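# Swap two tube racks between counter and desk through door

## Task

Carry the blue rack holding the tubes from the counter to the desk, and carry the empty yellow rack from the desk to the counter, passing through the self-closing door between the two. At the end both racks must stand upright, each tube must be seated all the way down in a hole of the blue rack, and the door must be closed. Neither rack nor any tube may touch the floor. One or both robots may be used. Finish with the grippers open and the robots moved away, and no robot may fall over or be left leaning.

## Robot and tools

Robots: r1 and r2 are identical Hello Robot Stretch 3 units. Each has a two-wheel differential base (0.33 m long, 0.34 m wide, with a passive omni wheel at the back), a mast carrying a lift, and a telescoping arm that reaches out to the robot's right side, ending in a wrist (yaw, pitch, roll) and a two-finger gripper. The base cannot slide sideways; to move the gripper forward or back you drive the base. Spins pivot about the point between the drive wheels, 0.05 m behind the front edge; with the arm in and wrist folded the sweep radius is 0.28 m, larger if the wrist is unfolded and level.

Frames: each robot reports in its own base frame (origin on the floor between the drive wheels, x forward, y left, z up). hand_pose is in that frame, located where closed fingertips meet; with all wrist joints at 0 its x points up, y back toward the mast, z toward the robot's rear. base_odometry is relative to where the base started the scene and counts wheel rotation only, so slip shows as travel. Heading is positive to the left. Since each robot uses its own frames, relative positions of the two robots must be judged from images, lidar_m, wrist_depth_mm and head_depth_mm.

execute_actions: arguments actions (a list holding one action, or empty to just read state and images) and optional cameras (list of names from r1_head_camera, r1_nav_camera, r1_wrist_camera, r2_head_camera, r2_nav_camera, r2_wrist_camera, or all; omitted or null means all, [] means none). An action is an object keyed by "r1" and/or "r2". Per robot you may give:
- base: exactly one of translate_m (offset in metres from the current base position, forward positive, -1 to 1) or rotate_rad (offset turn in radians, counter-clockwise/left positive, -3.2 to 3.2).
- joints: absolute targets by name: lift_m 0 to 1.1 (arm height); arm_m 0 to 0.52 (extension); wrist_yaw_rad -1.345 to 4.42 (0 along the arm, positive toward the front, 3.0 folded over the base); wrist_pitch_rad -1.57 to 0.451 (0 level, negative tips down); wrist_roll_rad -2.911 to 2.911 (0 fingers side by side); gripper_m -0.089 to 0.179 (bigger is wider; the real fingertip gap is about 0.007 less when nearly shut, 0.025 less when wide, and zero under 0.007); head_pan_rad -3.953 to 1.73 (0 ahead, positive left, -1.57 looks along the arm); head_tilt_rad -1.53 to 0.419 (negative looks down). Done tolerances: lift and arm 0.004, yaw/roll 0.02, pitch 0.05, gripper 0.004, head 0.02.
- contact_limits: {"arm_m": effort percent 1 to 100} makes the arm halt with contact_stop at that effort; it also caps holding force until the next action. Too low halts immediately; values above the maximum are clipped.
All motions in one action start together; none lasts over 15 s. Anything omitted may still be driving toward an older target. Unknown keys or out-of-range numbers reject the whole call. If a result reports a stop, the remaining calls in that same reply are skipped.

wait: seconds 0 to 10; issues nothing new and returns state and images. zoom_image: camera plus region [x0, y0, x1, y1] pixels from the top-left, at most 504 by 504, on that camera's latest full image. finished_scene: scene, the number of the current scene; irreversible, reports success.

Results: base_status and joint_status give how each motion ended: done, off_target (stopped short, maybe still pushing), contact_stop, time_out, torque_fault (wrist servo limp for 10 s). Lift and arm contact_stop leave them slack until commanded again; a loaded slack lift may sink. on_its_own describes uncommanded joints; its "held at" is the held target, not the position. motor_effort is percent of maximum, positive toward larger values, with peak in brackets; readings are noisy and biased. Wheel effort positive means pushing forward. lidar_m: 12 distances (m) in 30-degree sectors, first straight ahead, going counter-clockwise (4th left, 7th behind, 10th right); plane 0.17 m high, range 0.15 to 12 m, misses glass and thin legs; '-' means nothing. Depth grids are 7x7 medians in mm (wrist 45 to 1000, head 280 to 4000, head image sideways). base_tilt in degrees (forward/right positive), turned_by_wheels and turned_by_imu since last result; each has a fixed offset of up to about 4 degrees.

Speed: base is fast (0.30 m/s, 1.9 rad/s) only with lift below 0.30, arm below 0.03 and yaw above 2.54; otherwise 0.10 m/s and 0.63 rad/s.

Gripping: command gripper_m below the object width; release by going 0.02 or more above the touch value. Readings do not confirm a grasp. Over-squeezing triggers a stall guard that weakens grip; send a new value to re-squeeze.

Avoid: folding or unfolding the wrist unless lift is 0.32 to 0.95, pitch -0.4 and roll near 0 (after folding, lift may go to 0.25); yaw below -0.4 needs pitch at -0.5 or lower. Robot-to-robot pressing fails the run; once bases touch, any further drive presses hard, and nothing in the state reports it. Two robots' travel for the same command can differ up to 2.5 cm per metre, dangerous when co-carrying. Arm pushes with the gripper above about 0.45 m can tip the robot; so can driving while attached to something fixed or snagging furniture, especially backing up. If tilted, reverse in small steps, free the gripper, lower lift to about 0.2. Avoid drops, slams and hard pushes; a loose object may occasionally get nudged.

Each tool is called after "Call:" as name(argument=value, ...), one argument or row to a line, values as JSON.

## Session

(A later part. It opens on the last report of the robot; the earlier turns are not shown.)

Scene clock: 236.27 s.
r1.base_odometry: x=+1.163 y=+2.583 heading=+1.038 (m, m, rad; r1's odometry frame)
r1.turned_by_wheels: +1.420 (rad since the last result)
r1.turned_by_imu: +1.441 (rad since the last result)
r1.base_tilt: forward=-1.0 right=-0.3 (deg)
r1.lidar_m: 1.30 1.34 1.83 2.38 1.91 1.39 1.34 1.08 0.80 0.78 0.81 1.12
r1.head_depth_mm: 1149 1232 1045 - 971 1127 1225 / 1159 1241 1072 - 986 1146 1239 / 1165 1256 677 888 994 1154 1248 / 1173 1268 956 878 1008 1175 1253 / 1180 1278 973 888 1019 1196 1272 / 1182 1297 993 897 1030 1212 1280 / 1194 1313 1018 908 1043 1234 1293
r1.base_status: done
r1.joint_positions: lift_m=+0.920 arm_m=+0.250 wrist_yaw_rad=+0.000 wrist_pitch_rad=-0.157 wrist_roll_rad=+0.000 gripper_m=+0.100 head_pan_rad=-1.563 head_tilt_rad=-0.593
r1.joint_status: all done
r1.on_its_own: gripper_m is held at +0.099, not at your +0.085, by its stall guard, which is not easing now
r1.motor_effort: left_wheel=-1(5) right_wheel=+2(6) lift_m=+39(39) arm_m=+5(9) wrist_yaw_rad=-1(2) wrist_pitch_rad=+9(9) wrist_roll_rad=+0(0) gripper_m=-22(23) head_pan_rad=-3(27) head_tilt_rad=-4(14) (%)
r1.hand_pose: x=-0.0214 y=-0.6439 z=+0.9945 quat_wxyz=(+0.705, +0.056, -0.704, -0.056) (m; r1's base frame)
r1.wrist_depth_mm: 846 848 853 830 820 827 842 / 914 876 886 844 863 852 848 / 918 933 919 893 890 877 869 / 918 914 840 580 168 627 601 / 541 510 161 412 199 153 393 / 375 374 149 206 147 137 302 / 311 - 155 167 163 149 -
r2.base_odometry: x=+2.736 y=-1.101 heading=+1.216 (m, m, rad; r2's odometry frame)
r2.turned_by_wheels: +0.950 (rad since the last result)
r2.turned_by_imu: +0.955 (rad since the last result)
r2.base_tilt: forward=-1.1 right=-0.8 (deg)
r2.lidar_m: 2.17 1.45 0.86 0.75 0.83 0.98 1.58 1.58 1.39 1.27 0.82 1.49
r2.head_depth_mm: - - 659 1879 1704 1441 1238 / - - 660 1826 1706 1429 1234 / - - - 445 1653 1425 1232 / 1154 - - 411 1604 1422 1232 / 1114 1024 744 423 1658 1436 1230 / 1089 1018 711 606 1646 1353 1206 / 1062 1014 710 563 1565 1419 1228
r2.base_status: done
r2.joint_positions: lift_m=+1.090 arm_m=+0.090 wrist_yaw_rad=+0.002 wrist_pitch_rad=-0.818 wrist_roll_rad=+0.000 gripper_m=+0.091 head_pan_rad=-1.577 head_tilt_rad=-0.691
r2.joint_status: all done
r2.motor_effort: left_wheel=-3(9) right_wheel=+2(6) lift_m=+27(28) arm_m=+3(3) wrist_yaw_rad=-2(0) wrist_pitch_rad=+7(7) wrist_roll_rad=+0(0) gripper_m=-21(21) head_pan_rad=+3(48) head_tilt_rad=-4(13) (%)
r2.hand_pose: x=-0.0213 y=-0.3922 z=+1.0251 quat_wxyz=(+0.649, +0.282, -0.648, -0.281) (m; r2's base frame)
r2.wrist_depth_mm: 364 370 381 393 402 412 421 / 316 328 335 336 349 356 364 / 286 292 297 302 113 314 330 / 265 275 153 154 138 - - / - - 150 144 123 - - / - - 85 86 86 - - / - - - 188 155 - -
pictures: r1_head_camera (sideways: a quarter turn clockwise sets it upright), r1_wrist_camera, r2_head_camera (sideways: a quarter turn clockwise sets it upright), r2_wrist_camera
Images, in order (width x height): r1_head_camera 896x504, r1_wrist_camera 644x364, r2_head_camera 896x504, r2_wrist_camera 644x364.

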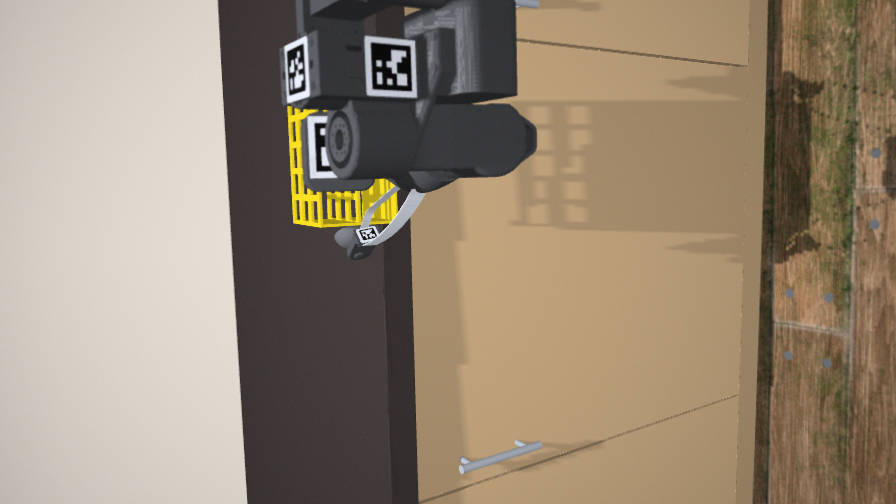

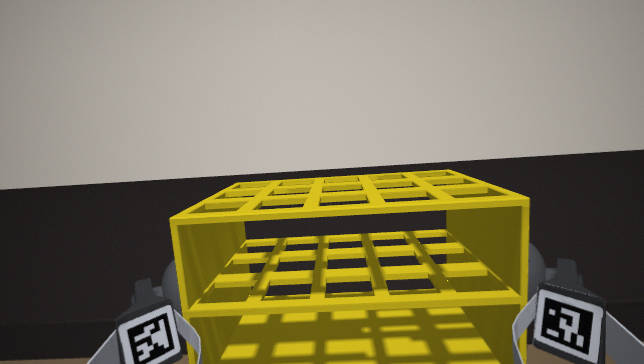

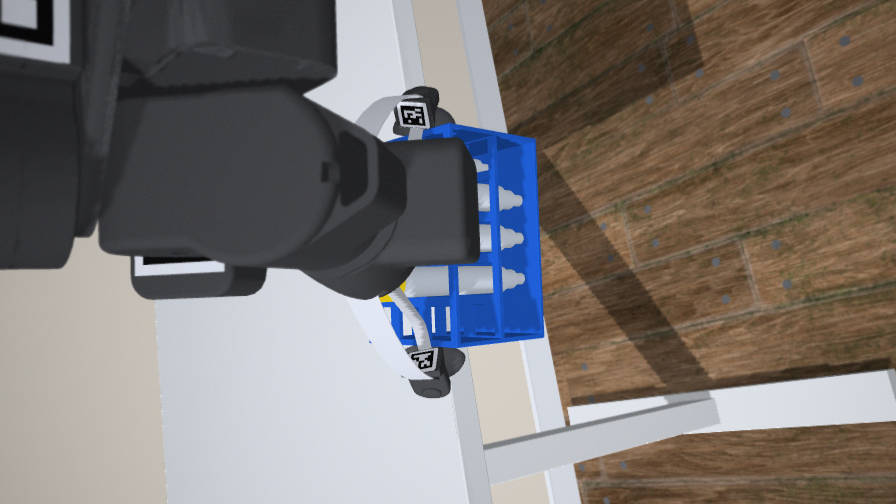

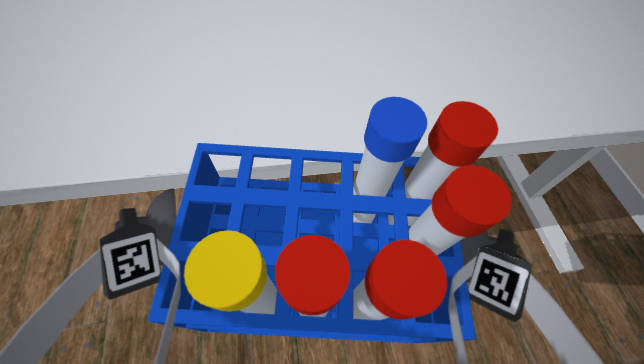

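Call:
execute_actions(
  actions=[
    {"r1":{"joints":{"arm_m":0.52}},"r2":{"joints":{"lift_m":1.1,"arm_m":0.38},"contact_limits":{"arm_m":15}}},
  ],
  cameras=["r1_head_camera","r1_wrist_camera","r2_head_camera","r2_wrist_camera"],
)

Scene clock: 240.43 s.
r1.base_odometry: x=+1.163 y=+2.583 heading=+1.038 (m, m, rad; r1's odometry frame)
r1.turned_by_wheels: +0.000 (rad since the last result)
r1.turned_by_imu: +0.001 (rad since the last result)
r1.base_tilt: forward=-0.9 right=-0.3 (deg)
r1.lidar_m: 1.29 1.34 1.82 2.38 1.91 1.39 1.34 1.08 0.80 0.77 0.81 1.12
r1.head_depth_mm: 1146 1242 850 850 970 1129 1228 / 1156 1227 830 861 983 1142 1233 / 1165 1254 845 869 994 1159 1247 / 1172 1269 946 879 1003 1178 1262 / 1176 1278 969 885 1017 1193 1272 / 1184 1289 996 898 1027 1211 1280 / 1193 1321 1020 906 1045 1230 1296
r1.base_status: not commanded
r1.joint_positions: lift_m=+0.920 arm_m=+0.520 wrist_yaw_rad=+0.000 wrist_pitch_rad=-0.157 wrist_roll_rad=+0.000 gripper_m=+0.100 head_pan_rad=-1.563 head_tilt_rad=-0.593
r1.joint_status: all done
r1.on_its_own: gripper_m is held at +0.099, not at your +0.085, by its stall guard, which is not easing now
r1.motor_effort: left_wheel=-2(2) right_wheel=+2(2) lift_m=+39(39) arm_m=+4(5) wrist_yaw_rad=-1(1) wrist_pitch_rad=+9(9) wrist_roll_rad=+0(0) gripper_m=-23(23) head_pan_rad=-3(3) head_tilt_rad=-4(4) (%)
r1.hand_pose: x=-0.0214 y=-0.9138 z=+0.9945 quat_wxyz=(+0.705, +0.056, -0.704, -0.056) (m; r1's base frame)
r1.wrist_depth_mm: 591 580 586 582 573 574 575 / 616 614 605 595 590 591 602 / 635 627 641 626 618 607 615 / 674 660 647 584 168 625 634 / 530 499 161 419 198 153 396 / 366 367 149 207 147 136 292 / 281 - 156 167 162 150 -
r2.base_odometry: x=+2.736 y=-1.101 heading=+1.216 (m, m, rad; r2's odometry frame)
r2.turned_by_wheels: +0.000 (rad since the last result)
r2.turned_by_imu: +0.001 (rad since the last result)
r2.base_tilt: forward=-1.2 right=-0.8 (deg)
r2.lidar_m: 2.17 1.45 0.86 0.75 0.83 0.98 1.58 1.59 1.39 1.27 0.82 1.49
r2.head_depth_mm: 1241 1032 716 1884 1705 1425 1237 / 1221 1030 717 1810 1703 1436 1235 / 1207 971 686 1729 1704 1432 1233 / - 620 664 608 1700 1429 1231 / 1114 1057 683 606 1698 1426 1230 / 1084 1015 710 584 1654 1357 1205 / 1059 1014 710 563 1564 1426 1227
r2.base_status: not commanded
r2.joint_positions: lift_m=+1.100 arm_m=+0.380 wrist_yaw_rad=+0.001 wrist_pitch_rad=-0.818 wrist_roll_rad=+0.000 gripper_m=+0.091 head_pan_rad=-1.577 head_tilt_rad=-0.691
r2.joint_status: all done
r2.motor_effort: left_wheel=-3(3) right_wheel=+2(2) lift_m=+28(29) arm_m=+3(4) wrist_yaw_rad=-1(2) wrist_pitch_rad=+7(7) wrist_roll_rad=-1(0) gripper_m=-21(20) head_pan_rad=+3(4) head_tilt_rad=-3(2) (%)
r2.contact_limits: arm_m 15 (drawing in: default 17, maximum 28; extending or still: default 23, maximum 38)
r2.hand_pose: x=-0.0215 y=-0.6822 z=+1.0351 quat_wxyz=(+0.649, +0.282, -0.648, -0.281) (m; r2's base frame)
r2.wrist_depth_mm: 376 388 395 404 410 428 442 / 331 338 349 356 361 374 383 / 300 302 309 313 113 316 334 / 271 274 153 154 138 287 297 / 245 248 151 144 123 262 269 / 228 221 85 86 86 - 245 / 205 211 206 187 156 219 229
pictures: r1_head_camera (sideways: a quarter turn clockwise sets it upright), r1_wrist_camera, r2_head_camera (sideways: a quarter turn clockwise sets it upright), r2_wrist_camera
Images, in order (width x height): r1_head_camera 896x504, r1_wrist_camera 644x364, r2_head_camera 896x504, r2_wrist_camera 644x364.

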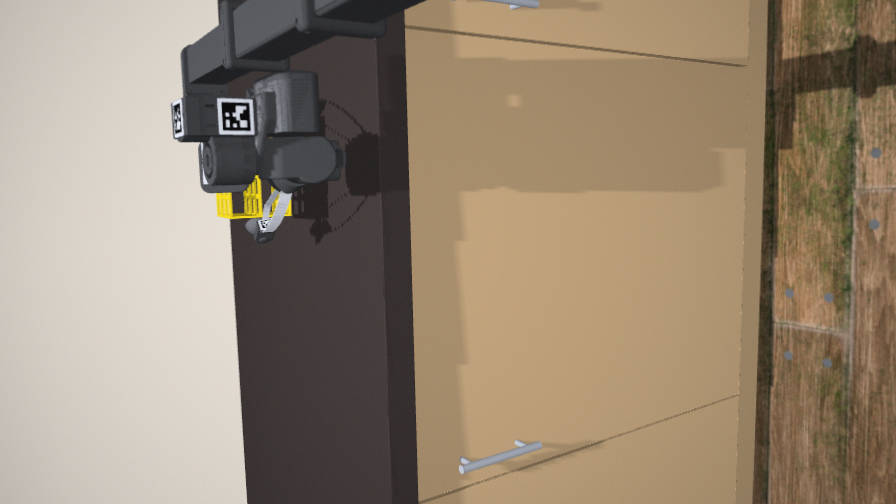

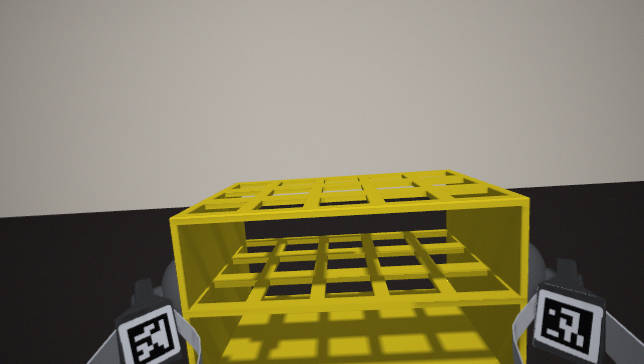

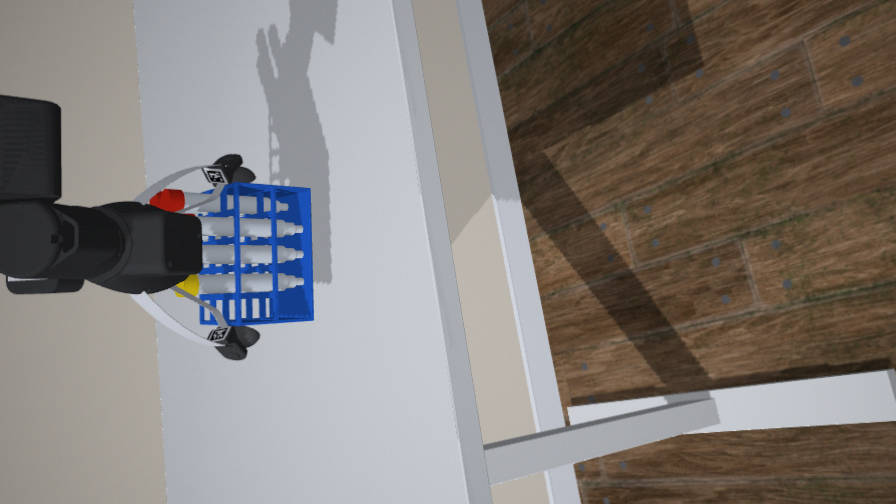

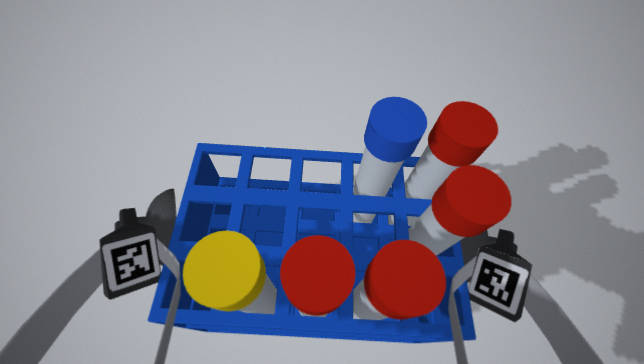

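Call:
execute_actions(
  actions=[
    {"r1":{"joints":{"lift_m":0.872}},"r2":{"joints":{"lift_m":1.070}}},
  ],
  cameras=["r1_wrist_camera","r2_wrist_camera"],
)

Scene clock: 242.00 s.
r1.base_odometry: x=+1.163 y=+2.583 heading=+1.038 (m, m, rad; r1's odometry frame)
r1.turned_by_wheels: +0.000 (rad since the last result)
r1.turned_by_imu: +0.000 (rad since the last result)
r1.base_tilt: forward=-0.9 right=-0.3 (deg)
r1.lidar_m: 1.30 1.35 1.83 2.38 1.91 1.39 1.33 1.08 0.80 0.77 0.81 1.12
r1.head_depth_mm: 1153 1233 - 867 968 1129 1225 / 1157 1251 - 861 983 1145 1237 / 1165 1263 871 869 991 1160 1249 / 1169 1274 944 880 1004 1181 1258 / 1175 1279 971 887 1019 1190 1270 / 1181 1294 992 895 1032 1213 1280 / 1190 1313 1017 904 1043 1230 1293
r1.base_status: not commanded
r1.joint_positions: lift_m=+0.872 arm_m=+0.520 wrist_yaw_rad=+0.000 wrist_pitch_rad=-0.157 wrist_roll_rad=+0.000 gripper_m=+0.100 head_pan_rad=-1.563 head_tilt_rad=-0.593
r1.joint_status: all done
r1.on_its_own: gripper_m is held at +0.099, not at your +0.085, by its stall guard, which is not easing now
r1.motor_effort: left_wheel=-1(2) right_wheel=+1(2) lift_m=+27(31) arm_m=+6(6) wrist_yaw_rad=-1(0) wrist_pitch_rad=+9(9) wrist_roll_rad=+0(0) gripper_m=-23(24) head_pan_rad=-2(2) head_tilt_rad=-4(4) (%)
r1.hand_pose: x=-0.0214 y=-0.9139 z=+0.9470 quat_wxyz=(+0.705, +0.056, -0.704, -0.056) (m; r1's base frame)
r1.wrist_depth_mm: 593 586 586 581 568 584 575 / 624 609 619 618 603 599 593 / 631 628 619 621 614 599 607 / 663 650 592 422 168 451 430 / 385 368 161 300 199 155 287 / 269 267 148 206 146 137 213 / 204 - 156 168 162 150 -
r2.base_odometry: x=+2.736 y=-1.101 heading=+1.216 (m, m, rad; r2's odometry frame)
r2.turned_by_wheels: +0.000 (rad since the last result)
r2.turned_by_imu: +0.000 (rad since the last result)
r2.base_tilt: forward=-1.1 right=-0.9 (deg)
r2.lidar_m: 2.17 1.45 0.86 0.75 0.83 0.98 1.58 1.58 1.39 1.27 0.82 1.49
r2.head_depth_mm: 1272 1032 717 1878 1703 1431 1235 / 1210 1031 715 1793 1697 1427 1235 / - 1060 682 1735 1698 1427 1236 / - - 656 607 1703 1429 1231 / 1114 1090 682 606 1683 1429 1227 / 1083 1017 711 584 1660 1355 1210 / 1059 1018 708 564 1571 1426 1232
r2.base_status: not commanded
r2.joint_positions: lift_m=+1.070 arm_m=+0.380 wrist_yaw_rad=+0.001 wrist_pitch_rad=-0.818 wrist_roll_rad=+0.000 gripper_m=+0.091 head_pan_rad=-1.577 head_tilt_rad=-0.691
r2.joint_status: all done
r2.motor_effort: left_wheel=-3(2) right_wheel=+2(2) lift_m=+23(22) arm_m=+3(3) wrist_yaw_rad=-1(1) wrist_pitch_rad=+7(7) wrist_roll_rad=+0(0) gripper_m=-20(20) head_pan_rad=+4(3) head_tilt_rad=-2(3) (%)
r2.hand_pose: x=-0.0215 y=-0.6822 z=+1.0053 quat_wxyz=(+0.649, +0.282, -0.648, -0.281) (m; r2's base frame)
r2.wrist_depth_mm: 326 339 347 359 362 372 385 / 289 298 303 310 318 327 332 / 262 263 272 274 114 276 292 / 237 241 153 154 138 252 261 / 214 219 150 144 123 229 235 / 197 193 86 86 86 - 215 / 181 185 182 184 155 194 200
pictures: r1_wrist_camera, r2_wrist_camera
Images, in order (width x height): r1_wrist_camera 644x364, r2_wrist_camera 644x364.

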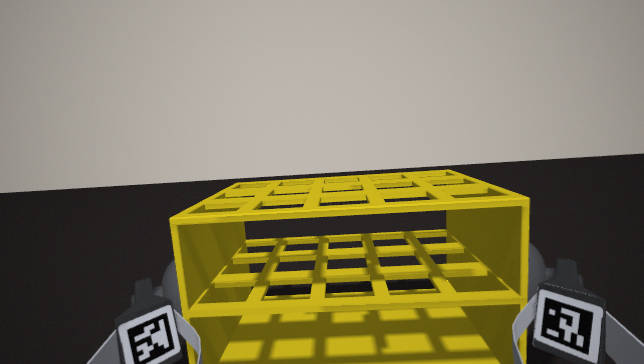

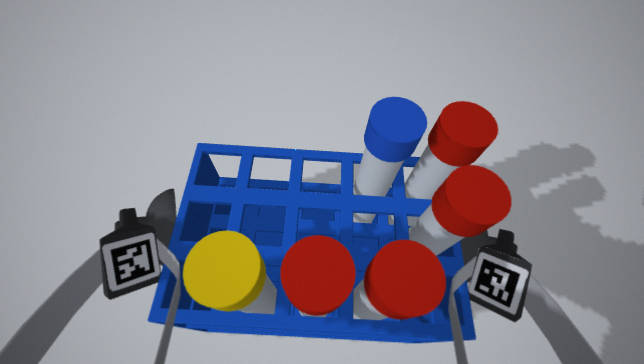

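Call:
execute_actions(
  actions=[
    {"r1":{"joints":{"lift_m":0.860}},"r2":{"joints":{"lift_m":1.064}}},
  ],
  cameras=["r1_wrist_camera","r2_wrist_camera"],
)

Scene clock: 243.10 s.
r1.base_odometry: x=+1.163 y=+2.583 heading=+1.038 (m, m, rad; r1's odometry frame)
r1.turned_by_wheels: +0.000 (rad since the last result)
r1.turned_by_imu: +0.000 (rad since the last result)
r1.base_tilt: forward=-0.9 right=-0.2 (deg)
r1.lidar_m: 1.29 1.35 1.83 2.39 1.91 1.39 1.34 1.08 0.80 0.77 0.81 1.12
r1.head_depth_mm: 1150 1225 992 868 969 1129 1228 / 1156 1244 - 858 981 1146 1234 / 1163 1263 890 872 991 1161 1247 / 1172 1266 947 878 1008 1176 1257 / 1176 1279 971 887 1017 1193 1268 / 1190 1291 993 898 1032 1206 1285 / 1190 1317 1021 906 1042 1230 1290
r1.base_status: not commanded
r1.joint_positions: lift_m=+0.860 arm_m=+0.520 wrist_yaw_rad=+0.000 wrist_pitch_rad=-0.148 wrist_roll_rad=+0.000 gripper_m=+0.100 head_pan_rad=-1.563 head_tilt_rad=-0.593
r1.joint_status: all done
r1.on_its_own: gripper_m is held at +0.099, not at your +0.085, by its stall guard, which is not easing now
r1.motor_effort: left_wheel=-1(2) right_wheel=+2(2) lift_m=+26(27) arm_m=+5(5) wrist_yaw_rad=-1(1) wrist_pitch_rad=+6(9) wrist_roll_rad=+0(0) gripper_m=-23(23) head_pan_rad=-2(2) head_tilt_rad=-4(3) (%)
r1.hand_pose: x=-0.0214 y=-0.9144 z=+0.9373 quat_wxyz=(+0.706, +0.053, -0.705, -0.053) (m; r1's base frame)
r1.wrist_depth_mm: 591 584 582 582 565 582 575 / 609 608 607 584 593 591 594 / 637 633 618 627 606 621 613 / 647 666 514 394 166 421 410 / 366 341 160 198 200 153 269 / 247 249 151 159 146 133 200 / 188 - 155 166 160 148 -
r2.base_odometry: x=+2.736 y=-1.101 heading=+1.216 (m, m, rad; r2's odometry frame)
r2.turned_by_wheels: +0.000 (rad since the last result)
r2.turned_by_imu: +0.000 (rad since the last result)
r2.base_tilt: forward=-1.1 right=-0.8 (deg)
r2.lidar_m: 2.17 1.45 0.86 0.75 0.83 0.97 1.58 1.59 1.38 1.27 0.82 1.49
r2.head_depth_mm: 1278 1032 718 1877 1710 1435 1237 / 1210 1028 716 1799 1701 1430 1234 / - 1029 681 1734 1692 1434 1233 / - - 659 608 1705 1428 1229 / 1113 1057 683 607 1689 1427 1233 / 1085 1020 710 584 1651 1351 1209 / 1063 1015 710 563 1564 1423 1236
r2.base_status: not commanded
r2.joint_positions: lift_m=+1.064 arm_m=+0.380 wrist_yaw_rad=+0.000 wrist_pitch_rad=-0.799 wrist_roll_rad=+0.004 gripper_m=+0.091 head_pan_rad=-1.577 head_tilt_rad=-0.691
r2.joint_status: all done
r2.motor_effort: left_wheel=-3(3) right_wheel=+3(2) lift_m=+19(21) arm_m=+3(3) wrist_yaw_rad=-1(0) wrist_pitch_rad=+0(7) wrist_roll_rad=-2(2) gripper_m=-21(21) head_pan_rad=+3(4) head_tilt_rad=-3(2) (%)
r2.hand_pose: x=-0.0216 y=-0.6860 z=+1.0025 quat_wxyz=(+0.650, +0.275, -0.652, -0.276) (m; r2's base frame)
r2.wrist_depth_mm: 340 345 353 361 368 382 389 / 296 303 309 313 321 326 334 / 263 264 272 276 118 282 291 / 235 240 160 160 136 246 261 / 215 218 91 93 94 231 234 / 199 192 123 120 94 - 214 / 179 180 178 151 158 190 196
pictures: r1_wrist_camera, r2_wrist_camera
Images, in order (width x height): r1_wrist_camera 644x364, r2_wrist_camera 644x364.

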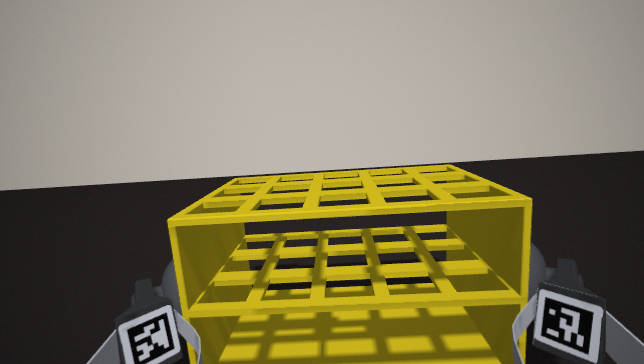

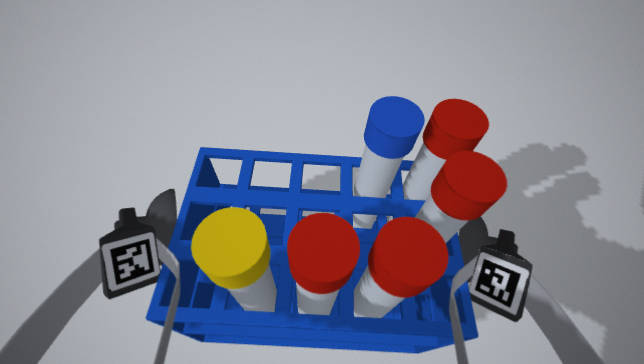

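Both touched down. Release.

Call:
execute_actions(
  actions=[
    {"r1":{"joints":{"lift_m":0.857,"gripper_m":0.179}},"r2":{"joints":{"gripper_m":0.179}}},
  ],
  cameras=["r1_wrist_camera","r2_wrist_camera"],
)

Scene clock: 244.73 s.
r1.base_odometry: x=+1.163 y=+2.583 heading=+1.038 (m, m, rad; r1's odometry frame)
r1.turned_by_wheels: +0.000 (rad since the last result)
r1.turned_by_imu: +0.000 (rad since the last result)
r1.base_tilt: forward=-1.0 right=-0.2 (deg)
r1.lidar_m: 1.29 1.34 1.83 2.38 1.91 1.39 1.34 1.08 0.80 0.78 0.81 1.11
r1.head_depth_mm: 1151 1228 986 870 971 1127 1226 / 1157 1246 - 860 979 1141 1235 / 1166 1262 893 869 995 1163 1248 / 1172 1271 951 877 1006 1178 1262 / 1177 1278 971 888 1015 1195 1273 / 1184 1290 994 896 1030 1209 1280 / 1191 1311 1017 905 1044 1231 1291
r1.base_status: not commanded
r1.joint_positions: lift_m=+0.857 arm_m=+0.520 wrist_yaw_rad=+0.000 wrist_pitch_rad=-0.146 wrist_roll_rad=+0.000 gripper_m=+0.179 head_pan_rad=-1.563 head_tilt_rad=-0.593
r1.joint_status: all done
r1.motor_effort: left_wheel=-2(2) right_wheel=+1(2) lift_m=+26(30) arm_m=+5(5) wrist_yaw_rad=+0(1) wrist_pitch_rad=+5(6) wrist_roll_rad=+0(0) gripper_m=+1(99) head_pan_rad=-2(2) head_tilt_rad=-4(4) (%)
r1.hand_pose: x=-0.0214 y=-0.9145 z=+0.9348 quat_wxyz=(+0.706, +0.052, -0.705, -0.052) (m; r1's base frame)
r1.wrist_depth_mm: 587 582 583 581 567 569 577 / 618 610 613 595 617 599 573 / 640 630 631 621 622 619 617 / 646 596 545 187 185 384 399 / 355 339 160 186 188 140 265 / 241 238 151 158 146 143 - / 190 177 154 164 160 147 -
r2.base_odometry: x=+2.736 y=-1.101 heading=+1.216 (m, m, rad; r2's odometry frame)
r2.turned_by_wheels: +0.000 (rad since the last result)
r2.turned_by_imu: +0.000 (rad since the last result)
r2.base_tilt: forward=-1.1 right=-0.9 (deg)
r2.lidar_m: 2.17 1.45 0.86 0.75 0.83 0.98 1.58 1.58 1.38 1.27 0.82 1.49
r2.head_depth_mm: 1280 1032 719 1882 1715 1438 1235 / 1210 1034 717 1801 1705 1432 1235 / - 1028 681 1726 1694 1434 1237 / - - 657 608 1702 1424 1231 / 1113 1087 682 606 1696 1427 1231 / 1086 1018 711 584 1653 1358 1210 / 1059 1014 710 564 1569 1427 1227
r2.base_status: not commanded
r2.joint_positions: lift_m=+1.064 arm_m=+0.380 wrist_yaw_rad=+0.000 wrist_pitch_rad=-0.808 wrist_roll_rad=+0.004 gripper_m=+0.179 head_pan_rad=-1.577 head_tilt_rad=-0.691
r2.joint_status: all done
r2.motor_effort: left_wheel=-3(3) right_wheel=+3(3) lift_m=+21(21) arm_m=+3(3) wrist_yaw_rad=+0(0) wrist_pitch_rad=+3(3) wrist_roll_rad=-2(2) gripper_m=+1(87) head_pan_rad=+4(3) head_tilt_rad=-3(4) (%)
r2.hand_pose: x=-0.0216 y=-0.6843 z=+1.0010 quat_wxyz=(+0.649, +0.278, -0.651, -0.279) (m; r2's base frame)
r2.wrist_depth_mm: 328 340 344 353 360 372 381 / 291 294 298 305 311 320 329 / 258 263 265 271 118 276 286 / 232 236 154 154 140 240 256 / 215 212 89 91 92 229 231 / - 141 122 123 125 201 210 / 180 181 178 181 181 188 192
pictures: r1_wrist_camera, r2_wrist_camera
Images, in order (width x height): r1_wrist_camera 644x364, r2_wrist_camera 644x364.

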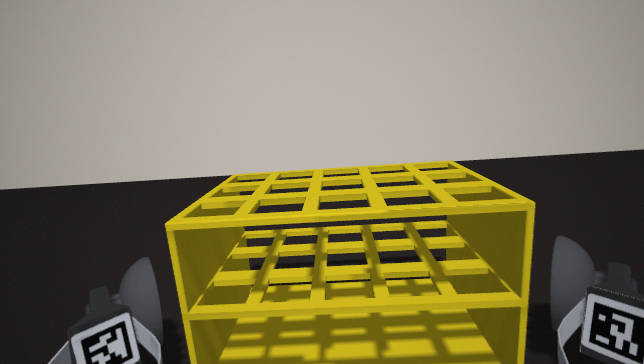

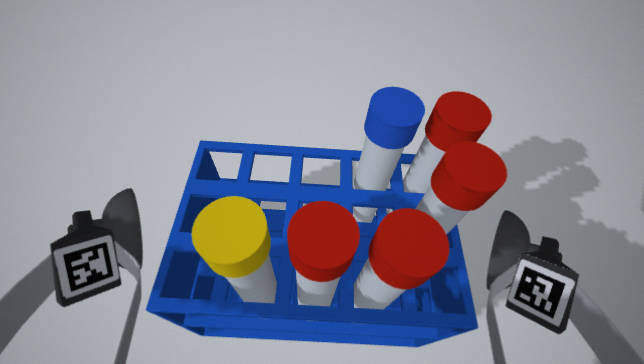

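Call:
execute_actions(
  actions=[
    {"r1":{"joints":{"arm_m":0.15,"lift_m":0.88}},"r2":{"joints":{"arm_m":0.09}}},
  ],
  cameras=["r1_wrist_camera","r2_wrist_camera","r2_head_camera"],
)

Scene clock: 248.93 s.
r1.base_odometry: x=+1.163 y=+2.583 heading=+1.038 (m, m, rad; r1's odometry frame)
r1.turned_by_wheels: +0.000 (rad since the last result)
r1.turned_by_imu: +0.001 (rad since the last result)
r1.base_tilt: forward=-0.9 right=-0.3 (deg)
r1.lidar_m: 1.29 1.34 1.83 2.38 1.91 1.39 1.33 1.08 0.80 0.78 0.81 1.12
r1.head_depth_mm: 1149 1227 892 821 - 1187 1226 / 1157 1242 875 831 - 1198 1243 / 1163 1266 895 850 1015 1183 1251 / 1172 1271 950 870 1006 1173 1259 / 1177 1278 971 887 1018 1196 1270 / 1187 1293 988 899 1031 1210 1280 / 1190 1313 1018 907 1046 1232 1292
r1.base_status: not commanded
r1.joint_positions: lift_m=+0.880 arm_m=+0.150 wrist_yaw_rad=+0.000 wrist_pitch_rad=-0.148 wrist_roll_rad=+0.000 gripper_m=+0.179 head_pan_rad=-1.563 head_tilt_rad=-0.593
r1.joint_status: all done
r1.motor_effort: left_wheel=-2(1) right_wheel=+2(3) lift_m=+38(36) arm_m=-6(6) wrist_yaw_rad=-1(0) wrist_pitch_rad=+6(6) wrist_roll_rad=+0(0) gripper_m=+0(0) head_pan_rad=-2(2) head_tilt_rad=-4(4) (%)
r1.hand_pose: x=-0.0215 y=-0.5453 z=+0.9569 quat_wxyz=(+0.706, +0.052, -0.705, -0.052) (m; r1's base frame)
r1.wrist_depth_mm: 959 953 971 927 942 914 902 / 974 961 971 983 955 982 970 / - - 991 998 962 963 967 / 868 748 666 529 573 518 485 / 435 411 391 383 377 374 361 / 435 428 425 416 411 414 - / 447 444 442 437 425 414 -
r2.base_odometry: x=+2.736 y=-1.101 heading=+1.216 (m, m, rad; r2's odometry frame)
r2.turned_by_wheels: +0.000 (rad since the last result)
r2.turned_by_imu: +0.001 (rad since the last result)
r2.base_tilt: forward=-1.2 right=-0.9 (deg)
r2.lidar_m: 2.17 1.45 0.86 0.75 0.83 0.98 1.58 1.58 1.39 1.27 0.82 1.49
r2.head_depth_mm: - - - 1923 1710 1438 1242 / - - - 1867 1710 1425 1237 / - - - - 1704 1428 1232 / - - - - 1697 1431 1234 / 1116 1028 689 1641 1696 1427 1232 / 1092 1021 712 606 1654 1354 1206 / 1056 1014 710 564 1562 1424 1233
r2.base_status: not commanded
r2.joint_positions: lift_m=+1.064 arm_m=+0.090 wrist_yaw_rad=+0.000 wrist_pitch_rad=-0.809 wrist_roll_rad=+0.002 gripper_m=+0.179 head_pan_rad=-1.577 head_tilt_rad=-0.691
r2.joint_status: all done
r2.motor_effort: left_wheel=-3(3) right_wheel=+3(3) lift_m=+21(21) arm_m=-3(3) wrist_yaw_rad=-1(1) wrist_pitch_rad=+3(4) wrist_roll_rad=+0(1) gripper_m=+0(0) head_pan_rad=+3(4) head_tilt_rad=-3(3) (%)
r2.hand_pose: x=-0.0216 y=-0.3948 z=+1.0008 quat_wxyz=(+0.650, +0.278, -0.650, -0.279) (m; r2's base frame)
r2.wrist_depth_mm: 328 337 348 341 353 375 386 / 289 296 299 306 315 323 329 / 258 261 266 276 284 294 308 / 250 262 - - - - - / - - - - - - - / - - - - - - - / - - - - - - -
pictures: r1_wrist_camera, r2_head_camera (sideways: a quarter turn clockwise sets it upright), r2_wrist_camera
Images, in order (width x height): r1_wrist_camera 644x364, r2_head_camera 896x504, r2_wrist_camera 644x364.

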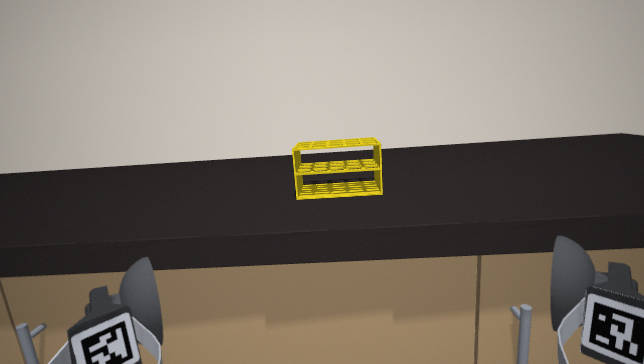

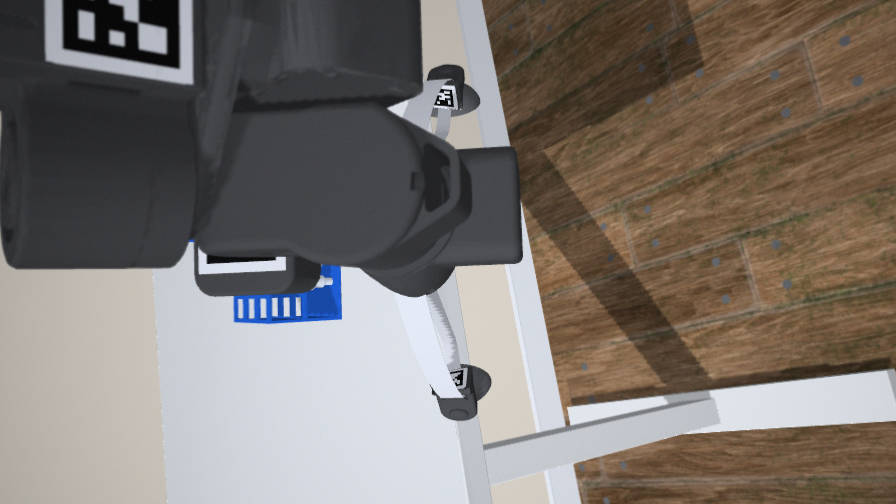

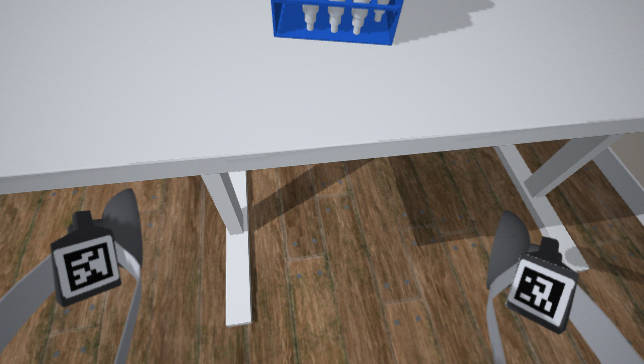

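Call:
execute_actions(
  actions=[
    {"r1":{"joints":{"head_pan_rad":-3.85,"head_tilt_rad":-0.4,"arm_m":0.05}},"r2":{"joints":{"lift_m":0.95,"arm_m":0.02,"wrist_pitch_rad":-0.3,"head_tilt_rad":-0.5}}},
  ],
  cameras=["r1_head_camera","r2_wrist_camera","r2_head_camera"],
)

Scene clock: 251.40 s.
r1.base_odometry: x=+1.163 y=+2.583 heading=+1.038 (m, m, rad; r1's odometry frame)
r1.turned_by_wheels: +0.000 (rad since the last result)
r1.turned_by_imu: +0.000 (rad since the last result)
r1.base_tilt: forward=-0.9 right=-0.3 (deg)
r1.lidar_m: 1.29 1.34 1.83 2.38 1.91 1.39 1.34 1.08 0.80 0.78 0.81 1.12
r1.head_depth_mm: 1774 1923 2059 2257 2202 1751 - / 1642 1750 1891 2025 2131 - - / 1520 1619 1730 1866 1981 - - / 1421 1505 1593 1704 1809 - - / 1331 1402 1490 1578 1664 - - / 1249 1317 1388 1465 1561 1613 - / 1172 1237 1304 1376 1450 1522 -
r1.base_status: not commanded
r1.joint_positions: lift_m=+0.880 arm_m=+0.050 wrist_yaw_rad=+0.000 wrist_pitch_rad=-0.148 wrist_roll_rad=+0.000 gripper_m=+0.179 head_pan_rad=-3.843 head_tilt_rad=-0.409
r1.joint_status: all done
r1.motor_effort: left_wheel=-2(2) right_wheel=+2(2) lift_m=+38(38) arm_m=-6(9) wrist_yaw_rad=-1(1) wrist_pitch_rad=+6(5) wrist_roll_rad=+0(0) gripper_m=+1(1) head_pan_rad=-2(29) head_tilt_rad=+4(21) (%)
r1.hand_pose: x=-0.0215 y=-0.4453 z=+0.9569 quat_wxyz=(+0.706, +0.052, -0.705, -0.052) (m; r1's base frame)
r1.wrist_depth_mm: - - - - - - 991 / - - - - - - - / - - - - - - - / 840 734 662 596 558 519 481 / 511 501 500 507 512 512 491 / 547 545 531 539 510 522 - / 575 565 562 554 539 536 -
r2.base_odometry: x=+2.736 y=-1.101 heading=+1.216 (m, m, rad; r2's odometry frame)
r2.turned_by_wheels: +0.000 (rad since the last result)
r2.turned_by_imu: +0.001 (rad since the last result)
r2.base_tilt: forward=-1.1 right=-0.9 (deg)
r2.lidar_m: 2.18 1.45 0.86 0.75 0.83 0.98 1.58 1.58 1.39 1.27 0.82 1.49
r2.head_depth_mm: 1225 1333 1150 748 1193 - - / 1188 1290 1148 746 620 - - / 1152 1254 1148 705 609 - - / 1128 1219 1149 676 596 - - / 1100 1182 1147 709 595 1642 1363 / 1072 1154 1144 744 572 1594 1335 / 1046 1122 1144 744 572 1093 1337
r2.base_status: not commanded
r2.joint_positions: lift_m=+0.950 arm_m=+0.020 wrist_yaw_rad=+0.000 wrist_pitch_rad=-0.320 wrist_roll_rad=+0.002 gripper_m=+0.179 head_pan_rad=-1.577 head_tilt_rad=-0.507
r2.joint_status: all done
r2.motor_effort: left_wheel=-3(3) right_wheel=+3(3) lift_m=+22(22) arm_m=-3(3) wrist_yaw_rad=-1(0) wrist_pitch_rad=+8(6) wrist_roll_rad=-1(1) gripper_m=+0(0) head_pan_rad=+3(3) head_tilt_rad=+3(17) (%)
r2.hand_pose: x=-0.0215 y=-0.4010 z=+0.9853 quat_wxyz=(+0.698, +0.113, -0.698, -0.113) (m; r2's base frame)
r2.wrist_depth_mm: 816 823 896 896 991 - - / 831 571 617 371 677 839 930 / 349 370 381 388 419 453 477 / 259 268 276 286 299 315 337 / 235 662 - - - - - / - - - - - - - / - - - - - - -
pictures: r1_head_camera (sideways: a quarter turn clockwise sets it upright), r2_head_camera (sideways: a quarter turn clockwise sets it upright), r2_wrist_camera
Images, in order (width x height): r1_head_camera 896x504, r2_head_camera 896x504, r2_wrist_camera 644x364.

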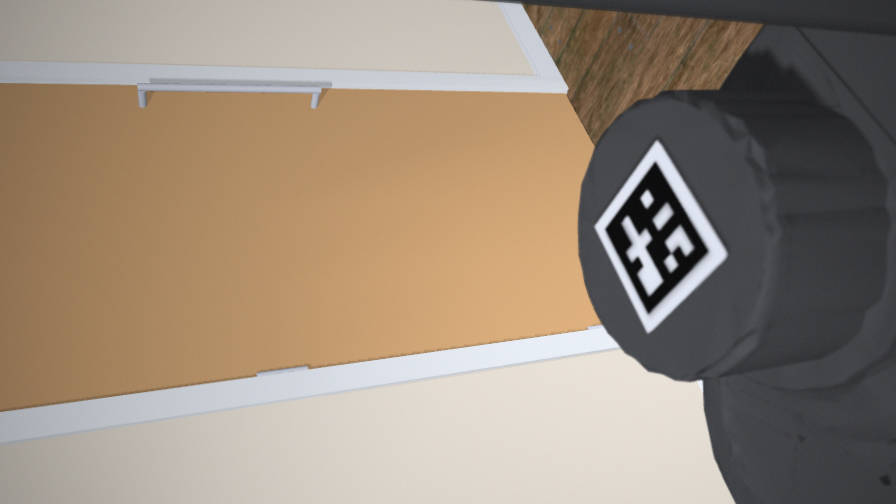

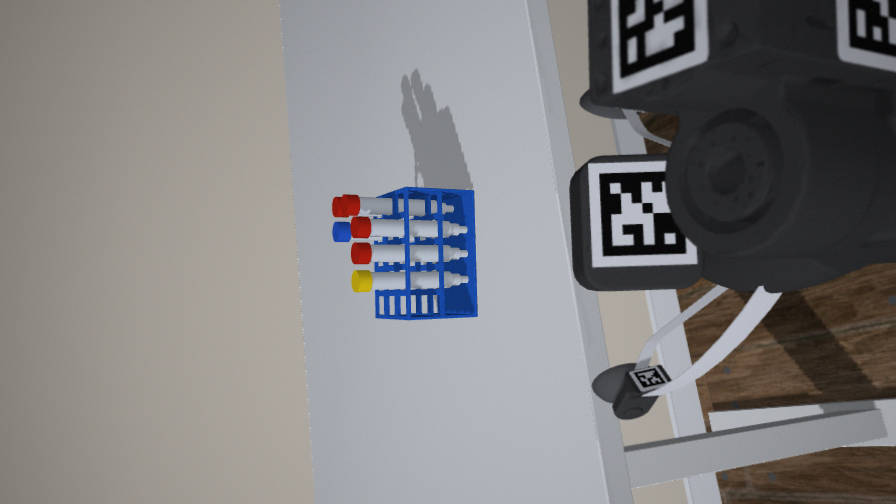

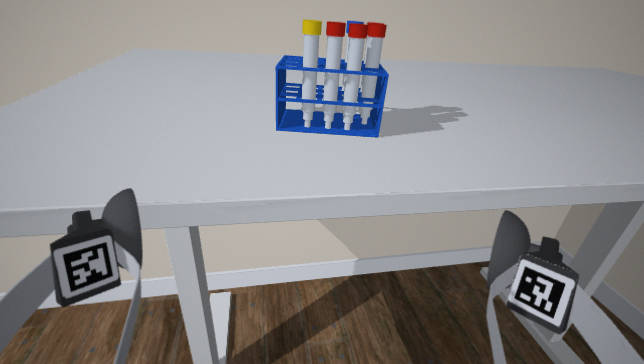

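All seated, door shut.

Call:
finished_scene(
  scene=1,
)

The scene is finished: the task was done.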